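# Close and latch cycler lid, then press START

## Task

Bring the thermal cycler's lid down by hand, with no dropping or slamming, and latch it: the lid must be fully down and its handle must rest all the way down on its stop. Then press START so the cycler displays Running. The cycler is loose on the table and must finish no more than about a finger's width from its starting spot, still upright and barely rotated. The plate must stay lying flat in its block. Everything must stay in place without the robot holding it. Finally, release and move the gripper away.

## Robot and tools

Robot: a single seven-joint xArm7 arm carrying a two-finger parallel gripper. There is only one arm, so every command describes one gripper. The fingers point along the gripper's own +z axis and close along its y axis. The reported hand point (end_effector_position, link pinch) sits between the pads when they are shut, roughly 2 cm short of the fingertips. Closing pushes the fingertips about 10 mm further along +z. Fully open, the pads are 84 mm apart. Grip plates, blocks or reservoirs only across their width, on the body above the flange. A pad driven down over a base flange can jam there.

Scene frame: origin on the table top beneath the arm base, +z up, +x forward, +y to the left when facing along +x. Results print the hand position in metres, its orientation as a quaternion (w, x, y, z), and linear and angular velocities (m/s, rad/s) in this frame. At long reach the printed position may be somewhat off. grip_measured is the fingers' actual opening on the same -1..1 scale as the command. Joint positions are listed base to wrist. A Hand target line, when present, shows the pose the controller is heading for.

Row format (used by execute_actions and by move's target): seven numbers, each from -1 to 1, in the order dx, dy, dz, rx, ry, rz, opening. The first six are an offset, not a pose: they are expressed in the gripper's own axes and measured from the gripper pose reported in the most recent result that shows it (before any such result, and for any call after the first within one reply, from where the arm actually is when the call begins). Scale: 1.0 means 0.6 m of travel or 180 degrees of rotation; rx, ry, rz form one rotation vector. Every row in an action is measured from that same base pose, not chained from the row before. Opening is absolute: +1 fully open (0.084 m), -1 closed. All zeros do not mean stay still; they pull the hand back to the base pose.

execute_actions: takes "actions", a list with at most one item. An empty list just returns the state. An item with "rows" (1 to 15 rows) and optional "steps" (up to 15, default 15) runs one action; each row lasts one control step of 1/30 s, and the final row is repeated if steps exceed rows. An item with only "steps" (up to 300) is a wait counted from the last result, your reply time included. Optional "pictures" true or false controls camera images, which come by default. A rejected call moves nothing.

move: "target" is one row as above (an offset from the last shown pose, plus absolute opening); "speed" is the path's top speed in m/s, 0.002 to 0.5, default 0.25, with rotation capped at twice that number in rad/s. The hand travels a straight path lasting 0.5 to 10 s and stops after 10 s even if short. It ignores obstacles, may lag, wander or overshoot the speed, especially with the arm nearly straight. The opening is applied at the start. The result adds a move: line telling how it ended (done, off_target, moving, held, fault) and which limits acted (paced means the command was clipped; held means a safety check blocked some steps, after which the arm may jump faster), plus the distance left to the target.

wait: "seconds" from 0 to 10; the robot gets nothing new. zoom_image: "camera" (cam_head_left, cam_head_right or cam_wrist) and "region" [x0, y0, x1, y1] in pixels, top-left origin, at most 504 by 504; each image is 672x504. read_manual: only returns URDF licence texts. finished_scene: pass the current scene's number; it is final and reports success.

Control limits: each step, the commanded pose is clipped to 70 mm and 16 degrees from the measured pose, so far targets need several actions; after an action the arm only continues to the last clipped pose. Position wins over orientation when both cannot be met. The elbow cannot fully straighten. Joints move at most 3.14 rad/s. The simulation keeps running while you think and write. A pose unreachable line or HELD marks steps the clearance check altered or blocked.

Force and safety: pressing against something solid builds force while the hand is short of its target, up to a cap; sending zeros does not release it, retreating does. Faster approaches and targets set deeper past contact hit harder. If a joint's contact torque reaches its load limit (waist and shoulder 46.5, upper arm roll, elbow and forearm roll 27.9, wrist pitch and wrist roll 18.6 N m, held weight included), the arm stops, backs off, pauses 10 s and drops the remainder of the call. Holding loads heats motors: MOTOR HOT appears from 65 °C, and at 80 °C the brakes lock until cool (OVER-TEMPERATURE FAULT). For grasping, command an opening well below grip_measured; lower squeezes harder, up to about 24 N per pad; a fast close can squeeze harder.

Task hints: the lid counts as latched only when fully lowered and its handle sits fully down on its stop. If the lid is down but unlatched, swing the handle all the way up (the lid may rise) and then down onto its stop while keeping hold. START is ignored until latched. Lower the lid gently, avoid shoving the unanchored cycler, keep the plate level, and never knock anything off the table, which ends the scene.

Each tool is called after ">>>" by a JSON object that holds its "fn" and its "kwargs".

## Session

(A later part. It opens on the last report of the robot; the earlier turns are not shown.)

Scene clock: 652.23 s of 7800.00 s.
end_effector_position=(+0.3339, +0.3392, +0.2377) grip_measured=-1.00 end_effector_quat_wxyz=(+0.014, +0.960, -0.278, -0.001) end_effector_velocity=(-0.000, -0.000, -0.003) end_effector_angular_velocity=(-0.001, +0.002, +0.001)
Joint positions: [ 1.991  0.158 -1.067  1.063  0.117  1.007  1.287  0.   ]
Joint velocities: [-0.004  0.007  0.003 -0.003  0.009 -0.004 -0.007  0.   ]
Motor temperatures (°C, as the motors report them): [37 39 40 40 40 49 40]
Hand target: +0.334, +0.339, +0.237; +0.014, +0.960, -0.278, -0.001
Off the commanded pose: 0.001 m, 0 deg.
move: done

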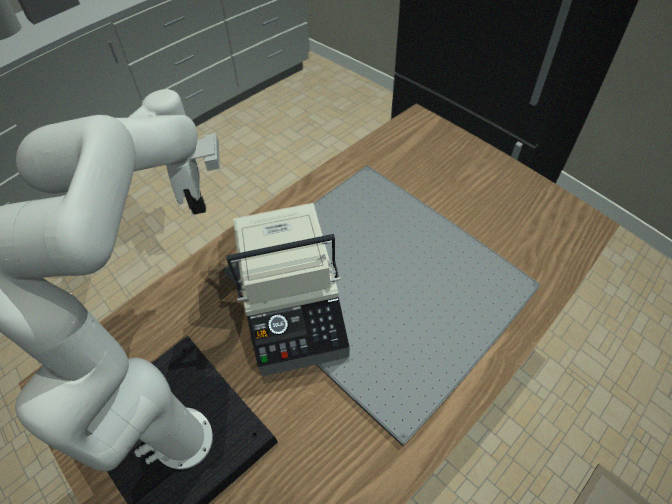

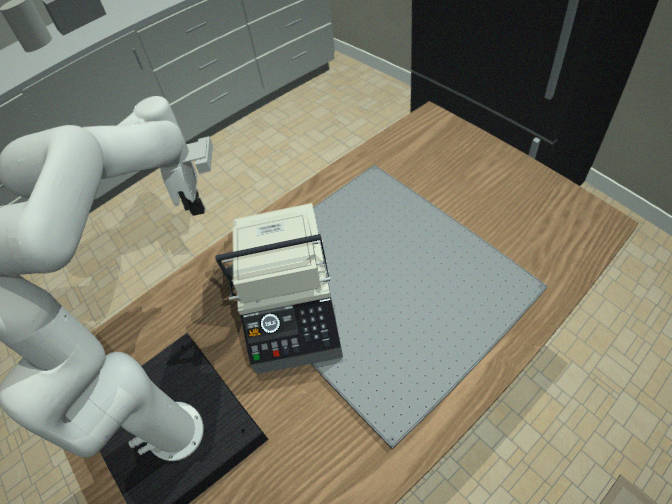

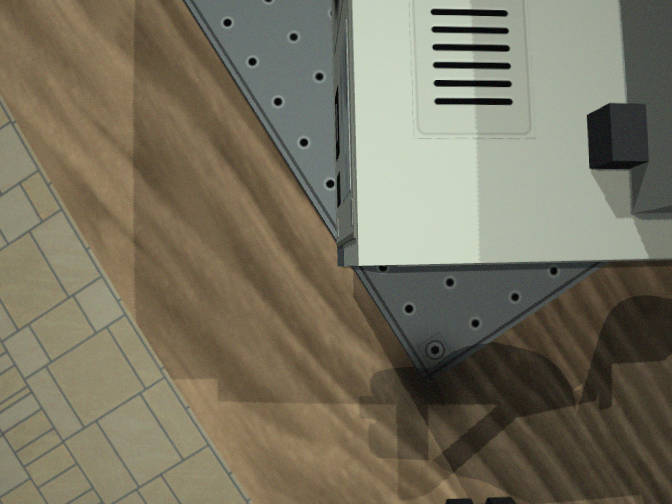

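>>> {"fn": "move", "kwargs": {"target": [0.055,0,0.205,0,0,0,-1], "speed": 0.08}}

>>> {"fn": "move", "kwargs": {"target": [0.07,0,0,0,0,0.02,-1], "speed": 0.012}}

Scene clock: 655.67 s of 7800.00 s.
end_effector_position=(+0.3607, +0.3180, +0.1149) grip_measured=-1.00 end_effector_quat_wxyz=(+0.014, +0.960, -0.279, -0.001) end_effector_velocity=(-0.001, +0.000, -0.003) end_effector_angular_velocity=(+0.000, +0.002, +0.001)
Joint positions: [ 1.738  0.468 -0.879  0.98   0.475  0.744  0.971  0.   ]
Joint velocities: [-0.005  0.005  0.007 -0.     0.007 -0.004 -0.005  0.   ]
Motor temperatures (°C, as the motors report them): [37 39 39 40 40 49 40]
Hand target: +0.361, +0.318, +0.115; +0.014, +0.960, -0.279, -0.001
Off the commanded pose: 0.000 m, 0 deg.
move: done

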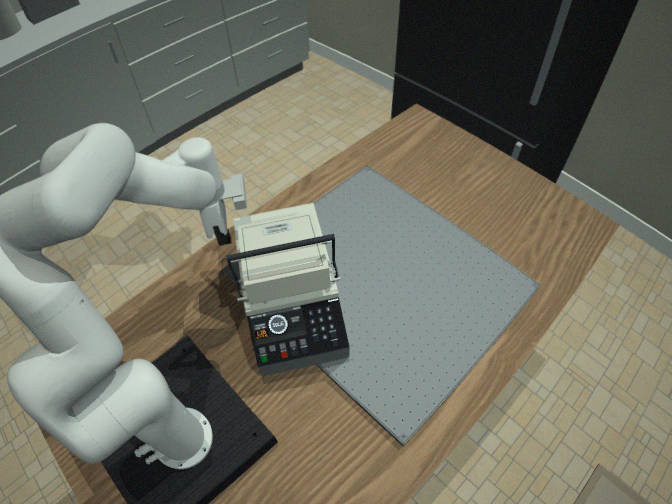

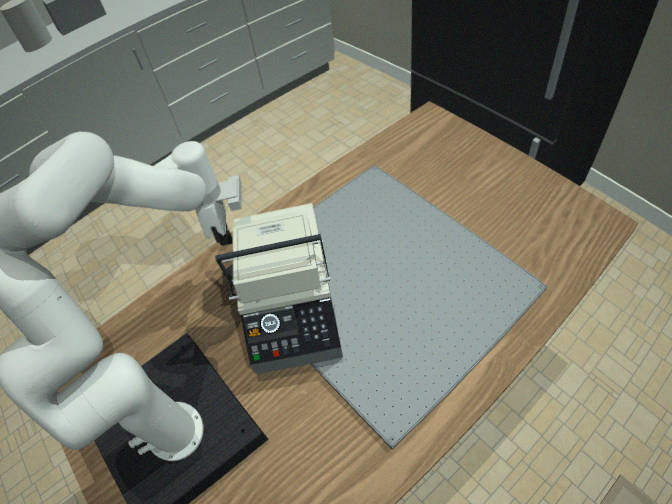

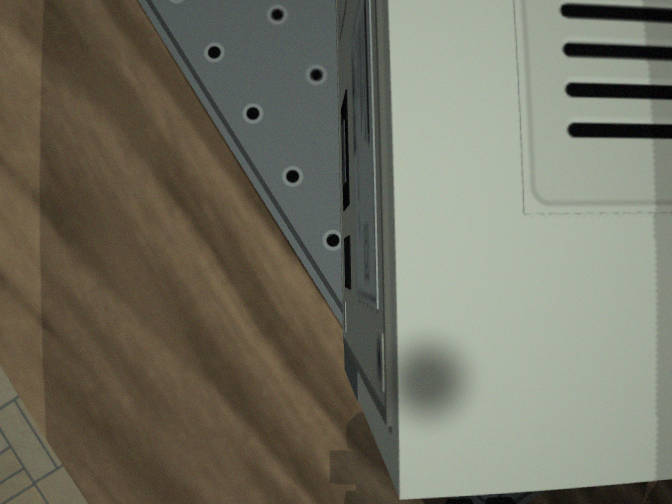

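Scene clock: 659.40 s of 7800.00 s.
end_effector_position=(+0.3938, +0.2985, +0.1148) grip_measured=-1.00 end_effector_quat_wxyz=(+0.013, +0.952, -0.305, -0.001) end_effector_velocity=(-0.001, -0.001, -0.001) end_effector_angular_velocity=(-0.004, +0.003, +0.001)
Joint positions: [ 1.64   0.506 -0.868  1.033  0.499  0.769  0.939  0.   ]
Joint velocities: [-0.005  0.     0.006 -0.    -0.004  0.001  0.002  0.   ]
Motor temperatures (°C, as the motors report them): [38 39 40 40 40 48 40]
Hand target: +0.396, +0.295, +0.115; +0.014, +0.951, -0.309, -0.000
Off the commanded pose: 0.004 m, 0 deg.
move: off_target

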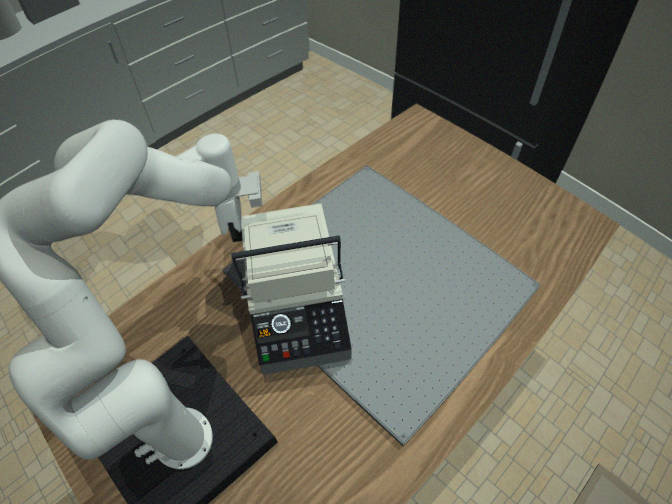

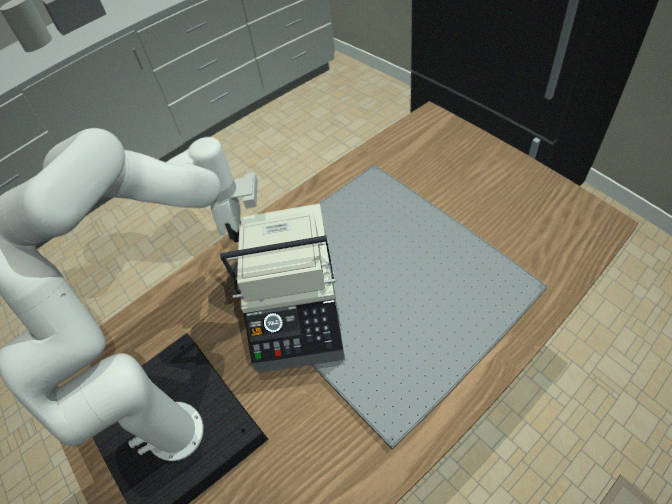

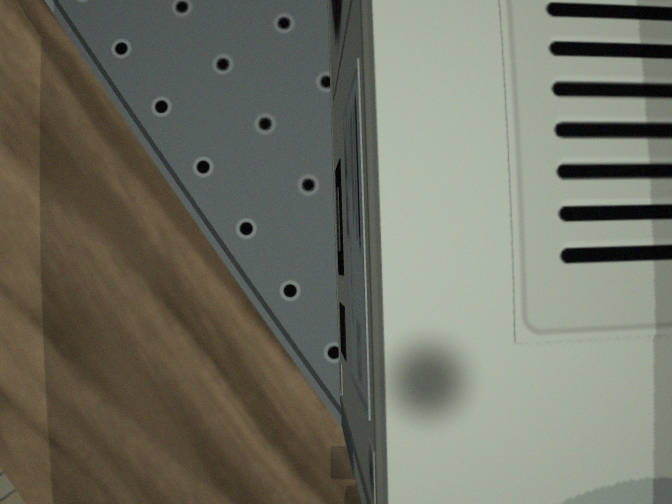

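>>> {"fn": "move", "kwargs": {"target": [0.1,-0.01,0,0,0,0.055,-1], "speed": 0.015}}

>>> {"fn": "move", "kwargs": {"target": [0.1,-0.01,0,0,0,0.055,-1], "speed": 0.015}}

Scene clock: 666.47 s of 7800.00 s.
end_effector_position=(+0.4454, +0.2690, +0.1145) grip_measured=-1.00 end_effector_quat_wxyz=(+0.014, +0.923, -0.385, -0.000) end_effector_velocity=(+0.000, +0.000, -0.000) end_effector_angular_velocity=(+0.001, +0.001, -0.003)
Joint positions: [ 1.479  0.575 -0.839  1.141  0.528  0.816  0.992  0.   ]
Joint velocities: [-0.005 -0.     0.004  0.002 -0.002  0.001  0.004  0.   ]
Motor temperatures (°C, as the motors report them): [38 39 41 39 40 48 40]
Hand target: +0.446, +0.268, +0.115; +0.013, +0.922, -0.386, +0.000
Off the commanded pose: 0.001 m, 0 deg.
move: done

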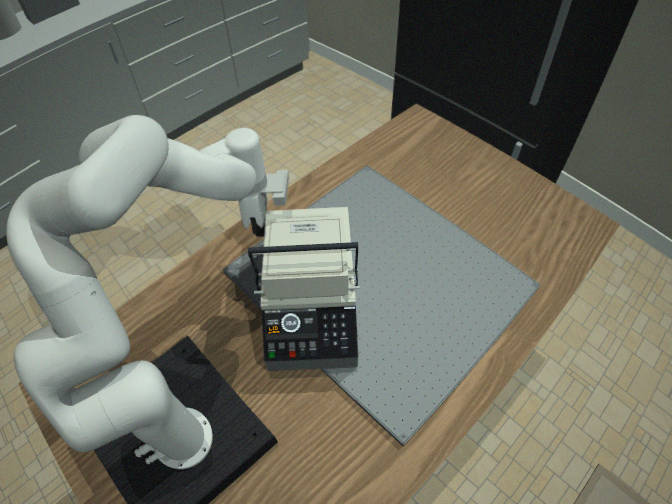

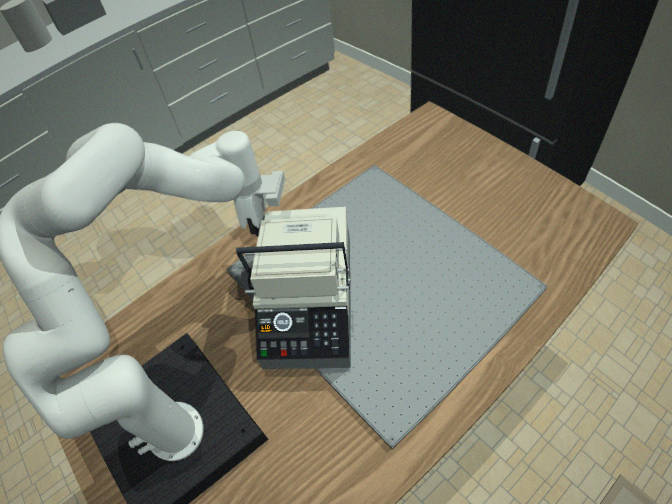

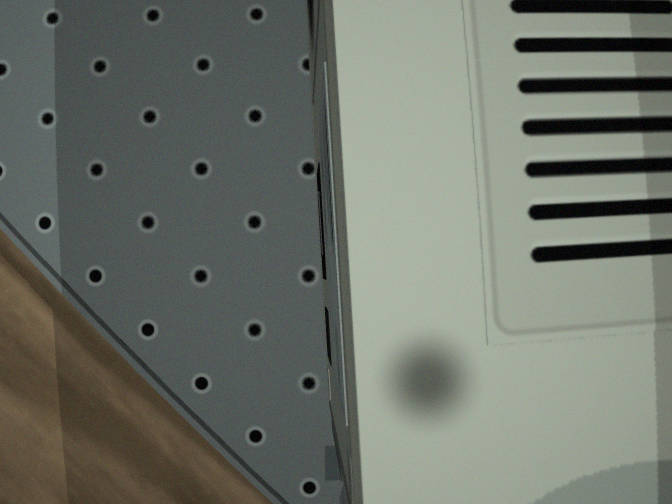

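Scene clock: 672.43 s of 7800.00 s.
end_effector_position=(+0.4909, +0.2316, +0.1143) grip_measured=-1.00 end_effector_quat_wxyz=(+0.014, +0.887, -0.462, -0.000) end_effector_velocity=(+0.000, -0.001, -0.000) end_effector_angular_velocity=(-0.002, +0.002, -0.002)
Joint positions: [ 1.329  0.632 -0.817  1.237  0.548  0.858  1.056  0.   ]
Joint velocities: [-0.007 -0.001  0.006  0.002 -0.006  0.     0.005  0.   ]
Motor temperatures (°C, as the motors report them): [38 39 42 38 40 48 40]
Hand target: +0.492, +0.230, +0.115; +0.013, +0.886, -0.463, +0.001
Off the commanded pose: 0.002 m, 0 deg.
move: done

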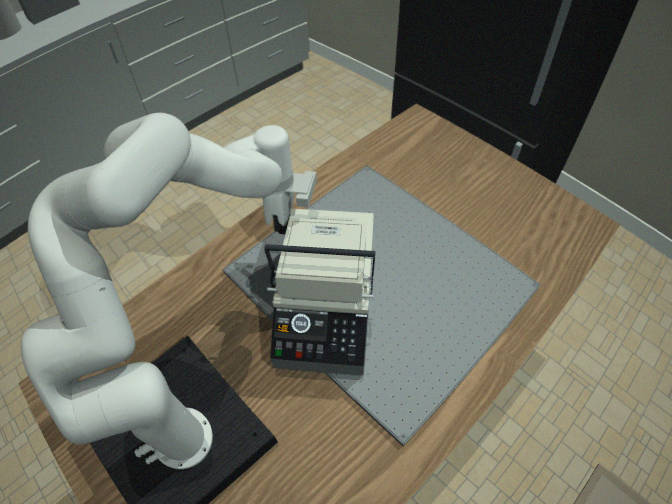

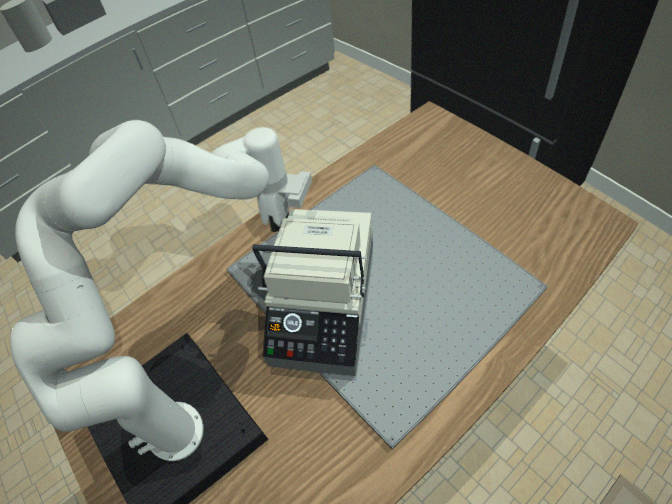

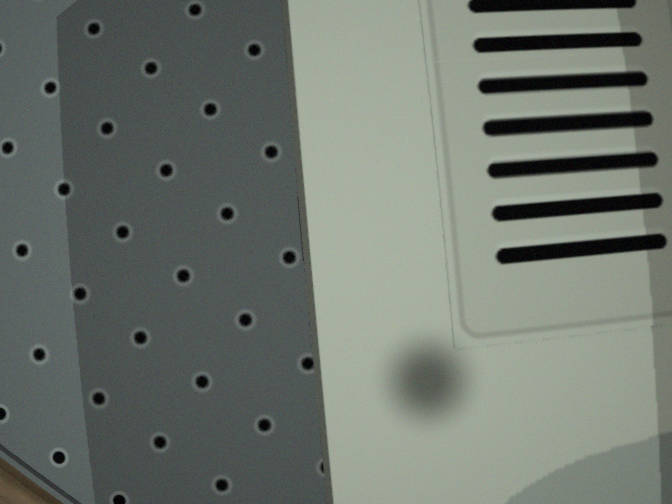

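>>> {"fn": "move", "kwargs": {"target": [0.09,-0.04,0,0,0,0.04,-1], "speed": 0.015}}

>>> {"fn": "move", "kwargs": {"target": [0.09,-0.02,0,0,0,0.05,-1], "speed": 0.015}}

Scene clock: 678.43 s of 7800.00 s.
end_effector_position=(+0.5411, +0.2012, +0.1140) grip_measured=-1.00 end_effector_quat_wxyz=(+0.014, +0.856, -0.517, +0.001) end_effector_velocity=(+0.000, -0.000, +0.000) end_effector_angular_velocity=(+0.001, +0.002, -0.003)
Joint positions: [ 1.172  0.724 -0.79   1.396  0.574  0.928  1.098  0.   ]
Joint velocities: [-0.004  0.001  0.002  0.004 -0.001  0.003  0.003  0.   ]
Motor temperatures (°C, as the motors report them): [38 39 43 38 40 48 40]
Hand target: +0.541, +0.201, +0.114; +0.014, +0.856, -0.517, +0.001
Off the commanded pose: 0.001 m, 0 deg.
move: done

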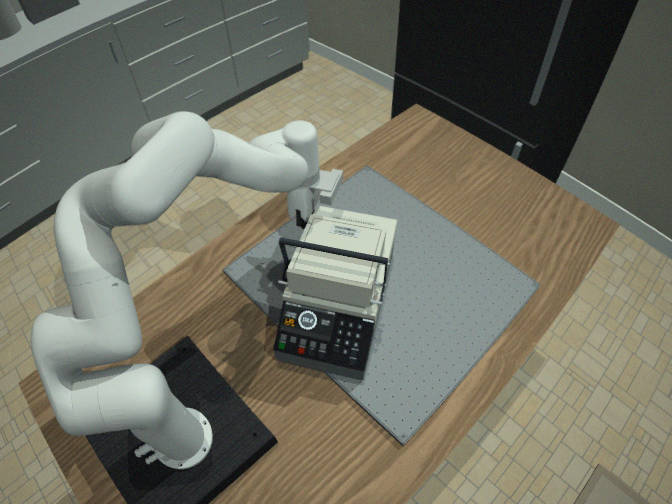

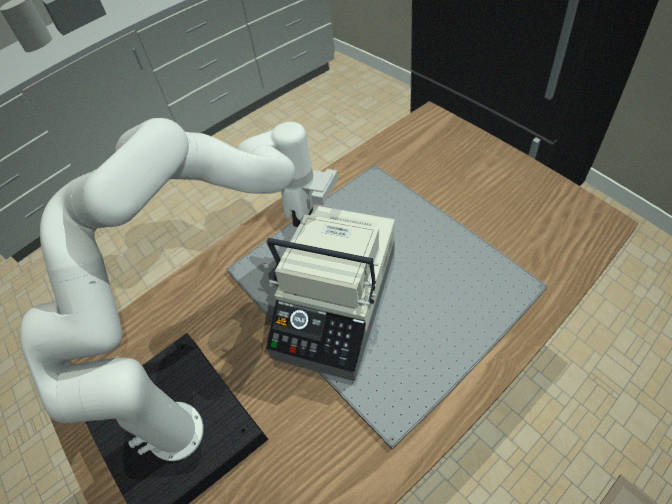

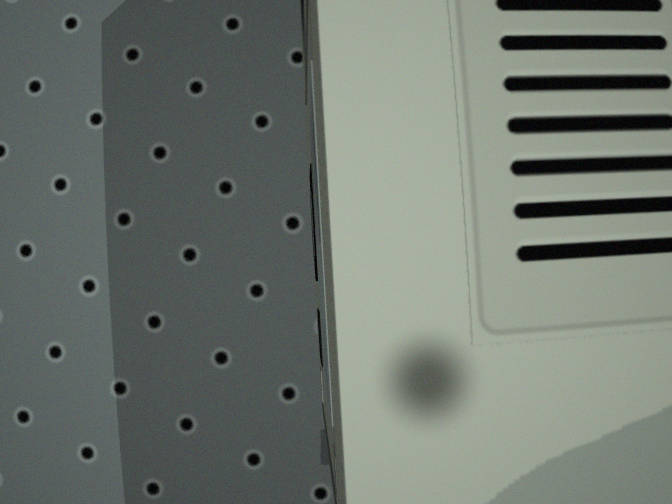

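Scene clock: 683.90 s of 7800.00 s.
end_effector_position=(+0.5744, +0.1652, +0.1133) grip_measured=-1.00 end_effector_quat_wxyz=(+0.013, +0.816, -0.578, -0.000) end_effector_velocity=(+0.001, -0.000, +0.000) end_effector_angular_velocity=(+0.002, +0.001, -0.002)
Joint positions: [ 1.053  0.782 -0.779  1.498  0.593  0.974  1.171  0.   ]
Joint velocities: [-0.005  0.     0.003  0.004 -0.001  0.002  0.003  0.   ]
Motor temperatures (°C, as the motors report them): [38 39 44 38 40 48 40]
Hand target: +0.577, +0.159, +0.115; +0.014, +0.813, -0.582, +0.002
Off the commanded pose: 0.007 m, 1 deg.
move: off_target

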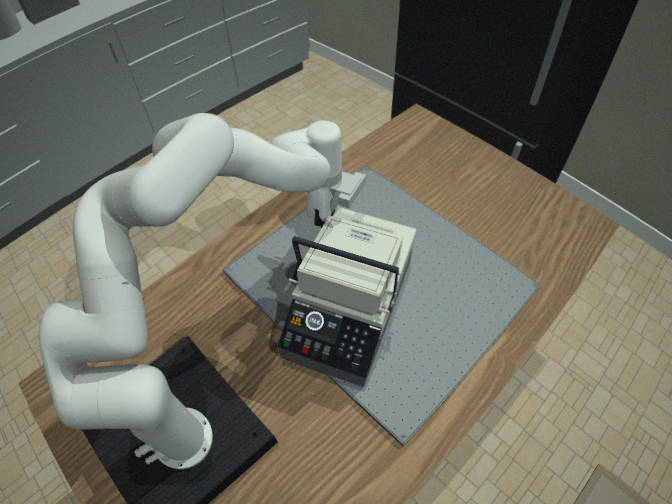

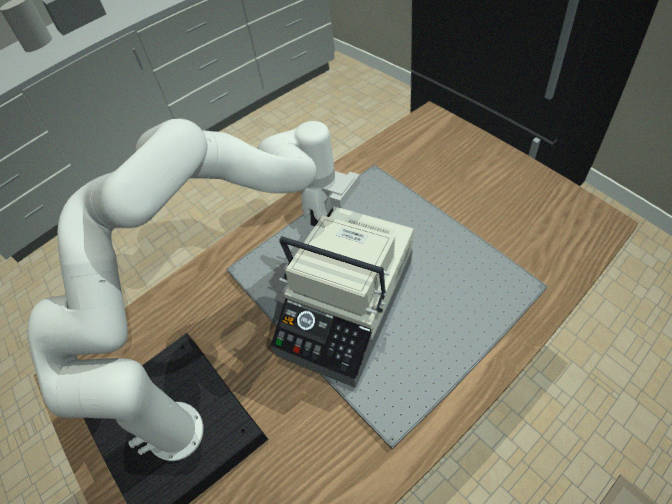

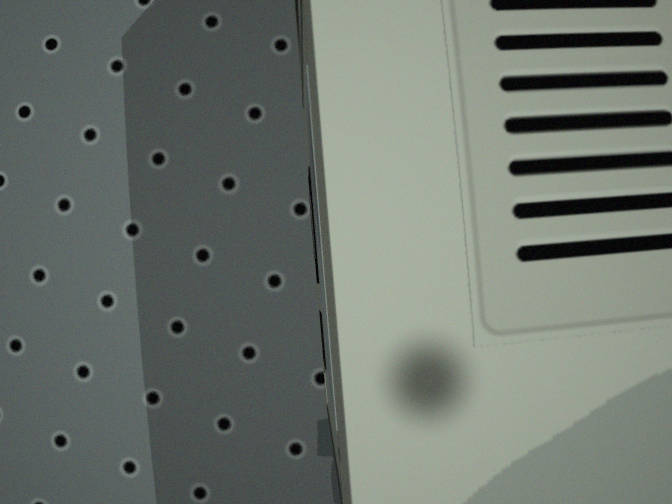

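>>> {"fn": "move", "kwargs": {"target": [-0.02,0,-0.4,0,0,0,-1], "speed": 0.15}}

>>> {"fn": "move", "kwargs": {"target": [0.27,0.31,0,0,0,-0.02,-0.2], "speed": 0.2}}

Scene clock: 688.03 s of 7800.00 s.
end_effector_position=(+0.5743, +0.1828, +0.3522) grip_measured=-1.00 end_effector_quat_wxyz=(+0.014, +0.816, -0.577, -0.000) end_effector_velocity=(+0.000, +0.001, +0.006) end_effector_angular_velocity=(+0.002, -0.001, +0.001)
Joint positions: [ 1.055  0.589 -0.899  1.927  0.413  1.531  1.321  0.   ]
Joint velocities: [-0.008  0.002  0.002  0.022  0.002  0.017  0.001  0.   ]
Motor temperatures (°C, as the motors report them): [38 39 44 38 40 48 40]
Hand target: +0.575, +0.183, +0.353; +0.013, +0.816, -0.577, -0.000
Off the commanded pose: 0.001 m, 0 deg.
move: done

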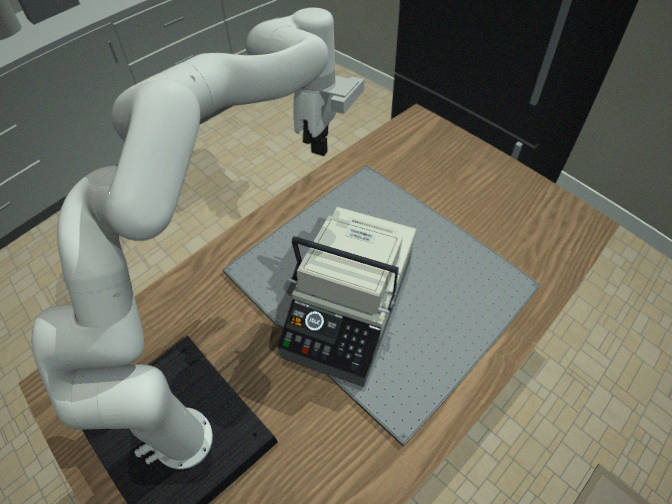

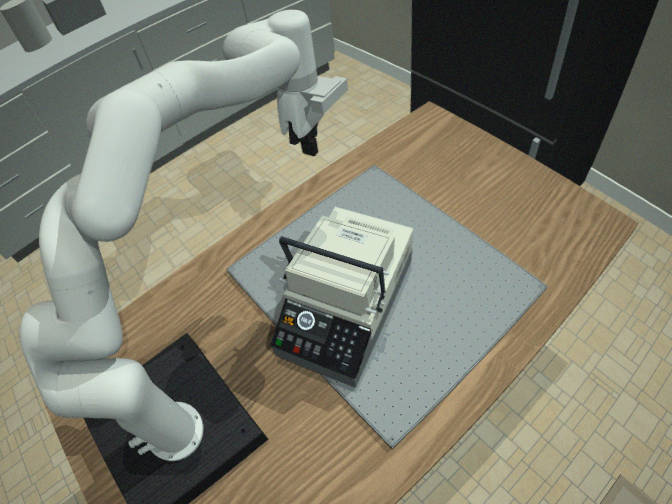

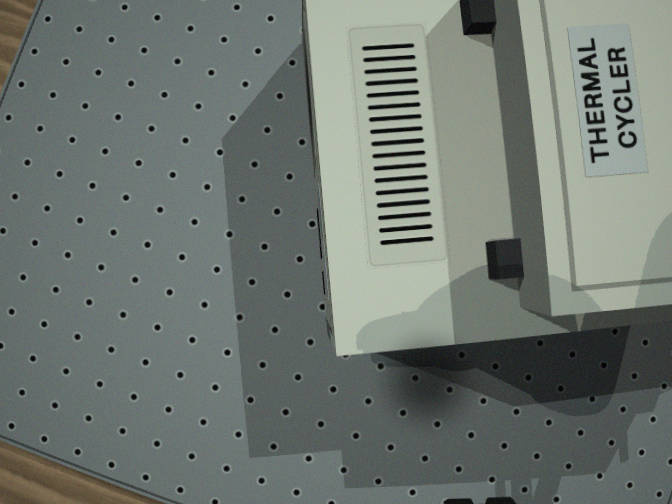

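Scene clock: 689.77 s of 7800.00 s.
end_effector_position=(+0.4525, -0.0311, +0.3606) grip_measured=-0.21 end_effector_quat_wxyz=(+0.014, +0.834, -0.552, -0.000) end_effector_velocity=(-0.002, -0.006, -0.000) end_effector_angular_velocity=(+0.002, -0.004, -0.009)
Joint positions: [ 1.255 -0.263 -1.026  1.216 -0.269  1.357  1.329  0.035]
Joint velocities: [-0.013 -0.019  0.006 -0.01  -0.013 -0.002  0.007 -0.   ]
Motor temperatures (°C, as the motors report them): [38 39 43 38 40 48 40]
Hand target: +0.452, -0.032, +0.361; +0.014, +0.834, -0.552, -0.000
Off the commanded pose: 0.002 m, 0 deg.
move: done

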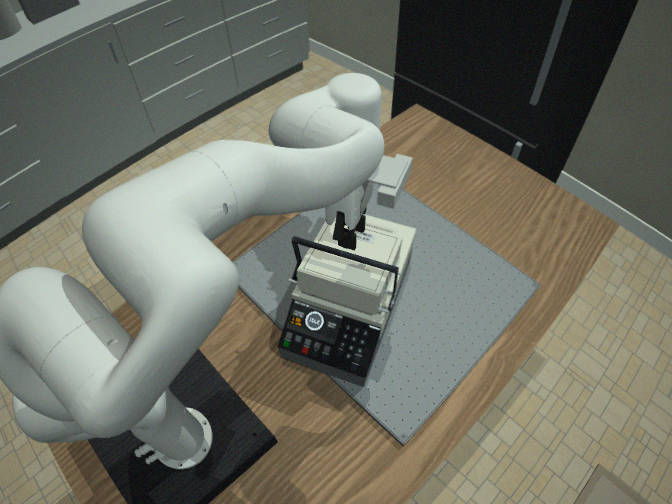

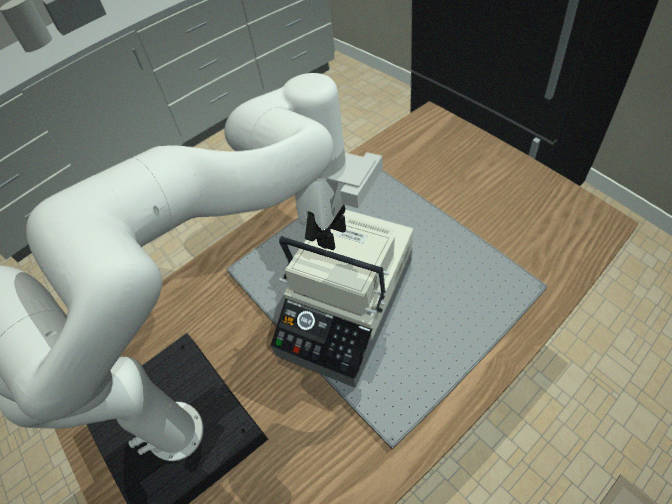

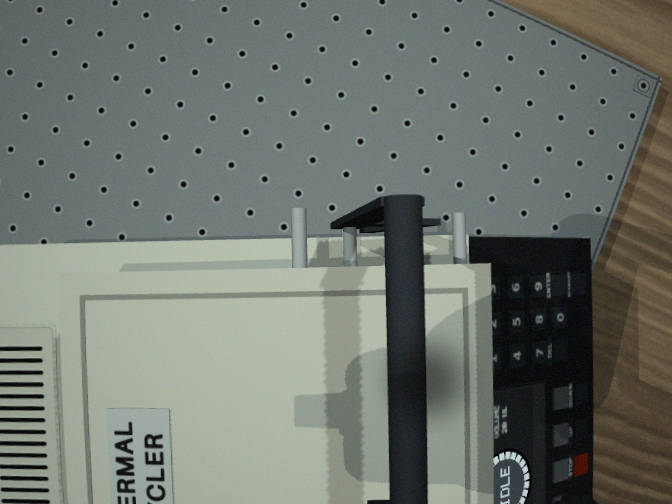

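>>> {"fn": "move", "kwargs": {"target": [-0.053,-0.017,0,0,0,-0.006,-0.2], "speed": 0.1}}

>>> {"fn": "move", "kwargs": {"target": [0,0,0.158,0,0,0,-0.2], "speed": 0.06}}

>>> {"fn": "move", "kwargs": {"target": [0,0,0,0,0,0,-1]}}

>>> {"fn": "move", "kwargs": {"target": [0,-0.01,-0.035,0,0,0,-1], "speed": 0.01}}

Scene clock: 692.27 s of 7800.00 s.
end_effector_position=(+0.4495, +0.0017, +0.3598) grip_measured=-0.21 end_effector_quat_wxyz=(+0.014, +0.839, -0.544, -0.001) end_effector_velocity=(-0.000, +0.001, -0.000) end_effector_angular_velocity=(+0.002, -0.000, -0.003)
Joint positions: [ 1.276 -0.261 -0.98   1.202 -0.26   1.354  1.378  0.035]
Joint velocities: [ 0.001  0.     0.002 -0.001  0.002 -0.001  0.005 -0.   ]
Motor temperatures (°C, as the motors report them): [38 39 43 38 40 48 40]
Hand target: +0.449, +0.002, +0.360; +0.014, +0.839, -0.544, -0.001
Off the commanded pose: 0.001 m, 0 deg.
move: done

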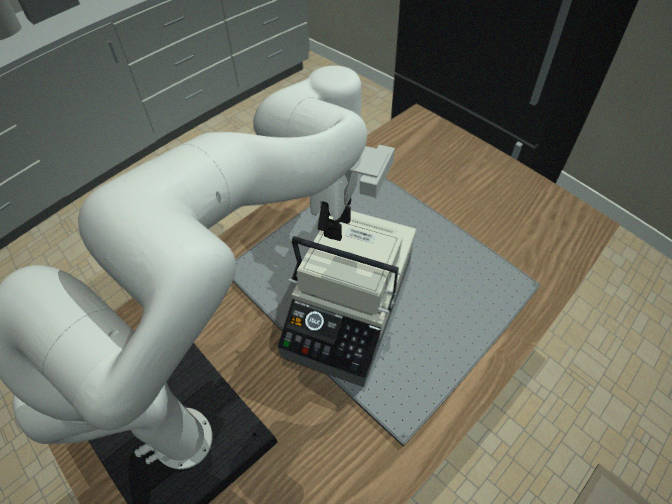

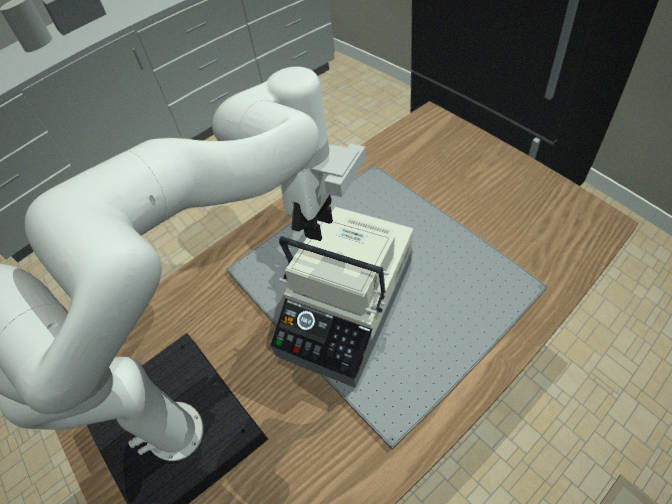

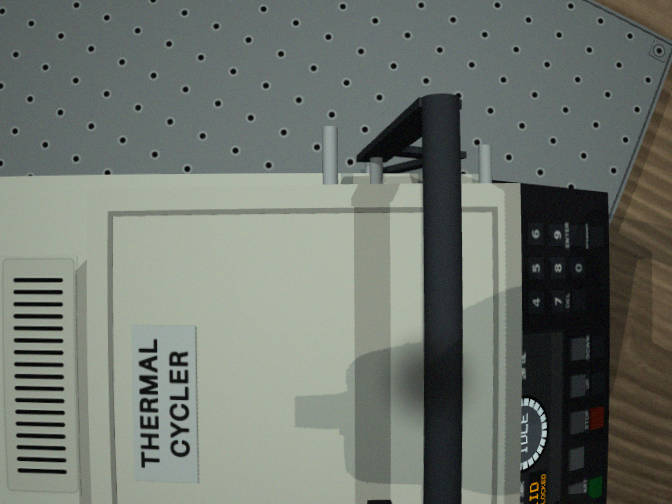

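Scene clock: 694.20 s of 7800.00 s.
end_effector_position=(+0.4480, -0.0009, +0.2653) grip_measured=-0.21 end_effector_quat_wxyz=(+0.014, +0.839, -0.544, -0.000) end_effector_velocity=(-0.000, -0.000, -0.002) end_effector_angular_velocity=(-0.001, +0.002, +0.000)
Joint positions: [ 1.291 -0.18  -1.077  0.98  -0.225  1.071  1.339  0.035]
Joint velocities: [ 0.002  0.006 -0.004 -0.003  0.004 -0.006 -0.004 -0.   ]
Motor temperatures (°C, as the motors report them): [38 39 43 38 40 48 40]
Hand target: +0.448, -0.001, +0.265; +0.014, +0.839, -0.544, -0.001
Off the commanded pose: 0.001 m, 0 deg.
move: done

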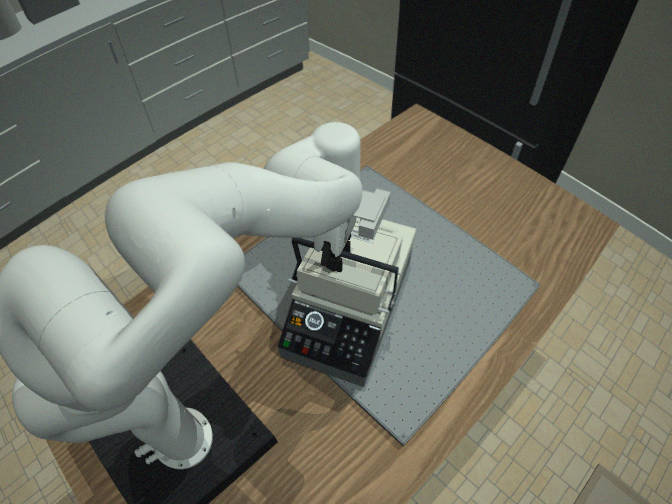

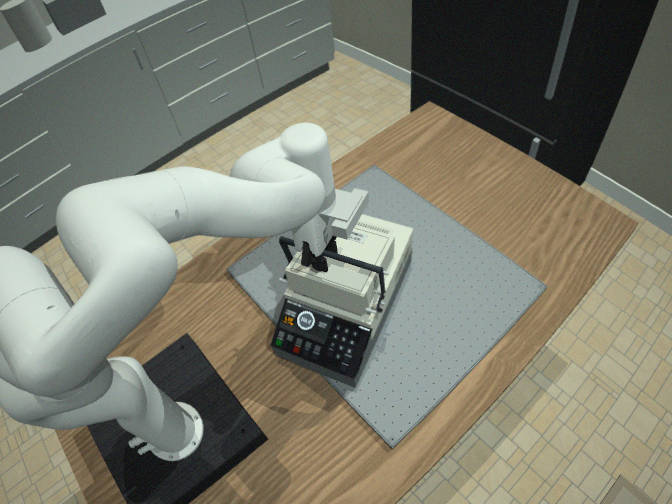

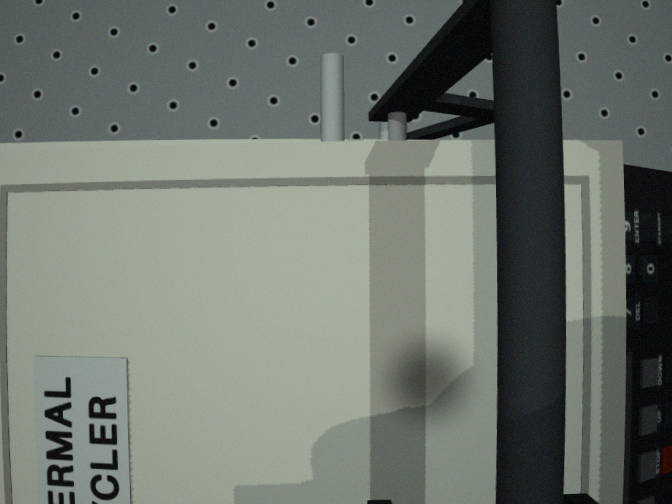

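Scene clock: 694.70 s of 7800.00 s.
end_effector_position=(+0.4480, -0.0010, +0.2653) grip_measured=-0.74 end_effector_quat_wxyz=(+0.014, +0.839, -0.544, -0.000) end_effector_velocity=(+0.000, +0.000, +0.001) end_effector_angular_velocity=(+0.001, -0.002, +0.000)
Joint positions: [ 1.291 -0.18  -1.077  0.98  -0.225  1.071  1.339  0.012]
Joint velocities: [ 0.    -0.001  0.     0.001 -0.    -0.001  0.     0.   ]
Motor temperatures (°C, as the motors report them): [38 39 43 38 40 48 40]
Hand target: +0.448, -0.001, +0.265; +0.014, +0.839, -0.544, -0.000
Off the commanded pose: 0.000 m, 0 deg.
move: done

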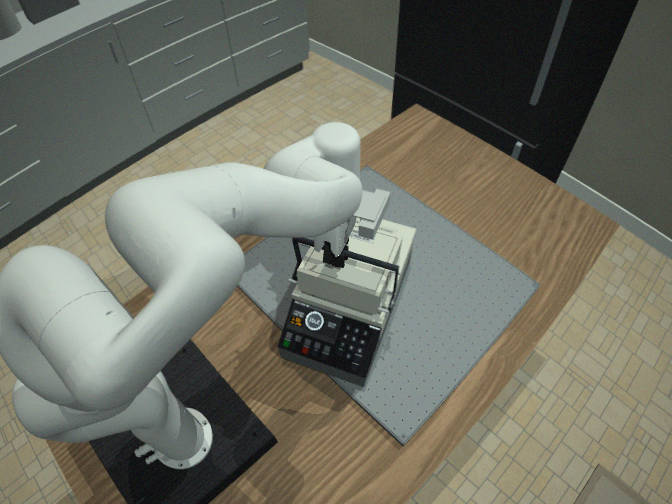

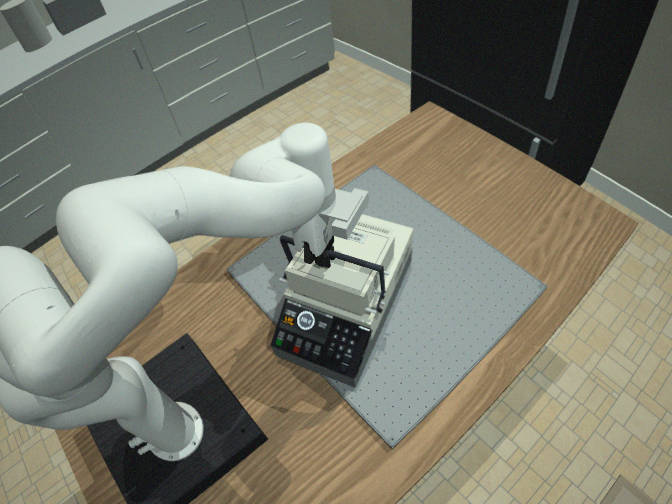

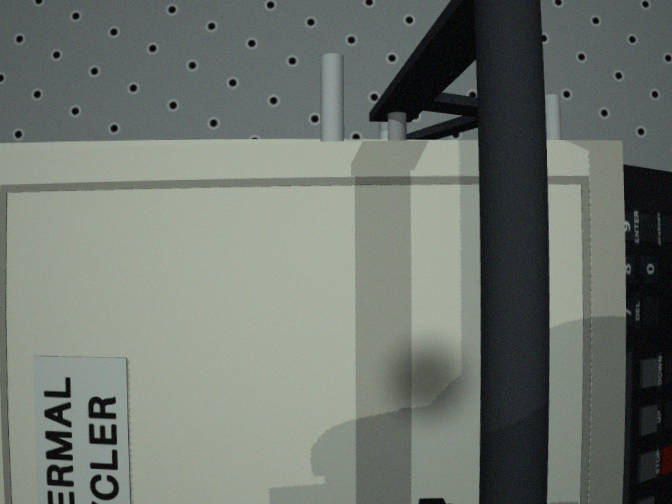

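Scene clock: 697.10 s of 7800.00 s.
end_effector_position=(+0.4539, +0.0020, +0.2861) grip_measured=-0.74 end_effector_quat_wxyz=(+0.014, +0.839, -0.544, -0.000) end_effector_velocity=(+0.000, +0.001, +0.001) end_effector_angular_velocity=(+0.000, -0.001, +0.001)
Joint positions: [ 1.297 -0.18  -1.067  1.041 -0.216  1.132  1.338  0.012]
Joint velocities: [ 0.001  0.     0.001  0.002  0.001  0.001  0.    -0.   ]
Motor temperatures (°C, as the motors report them): [38 39 42 39 40 48 40]
Hand target: +0.454, +0.002, +0.286; +0.014, +0.839, -0.544, -0.000
Off the commanded pose: 0.000 m, 0 deg.
move: done

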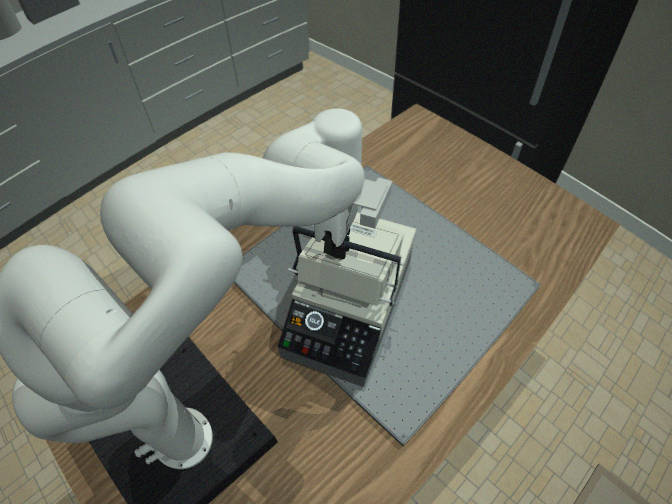

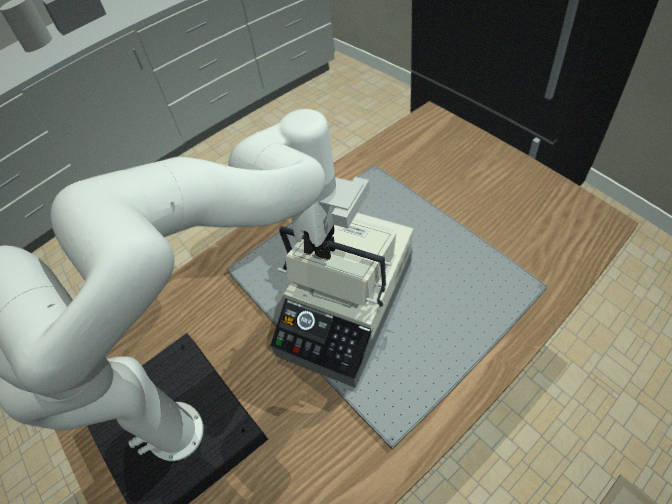

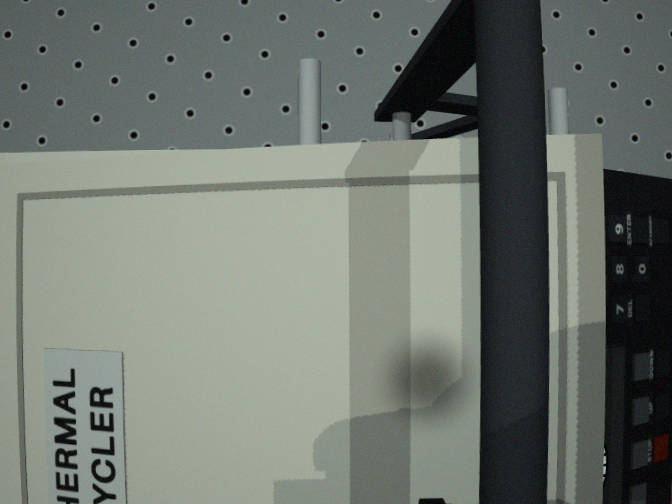

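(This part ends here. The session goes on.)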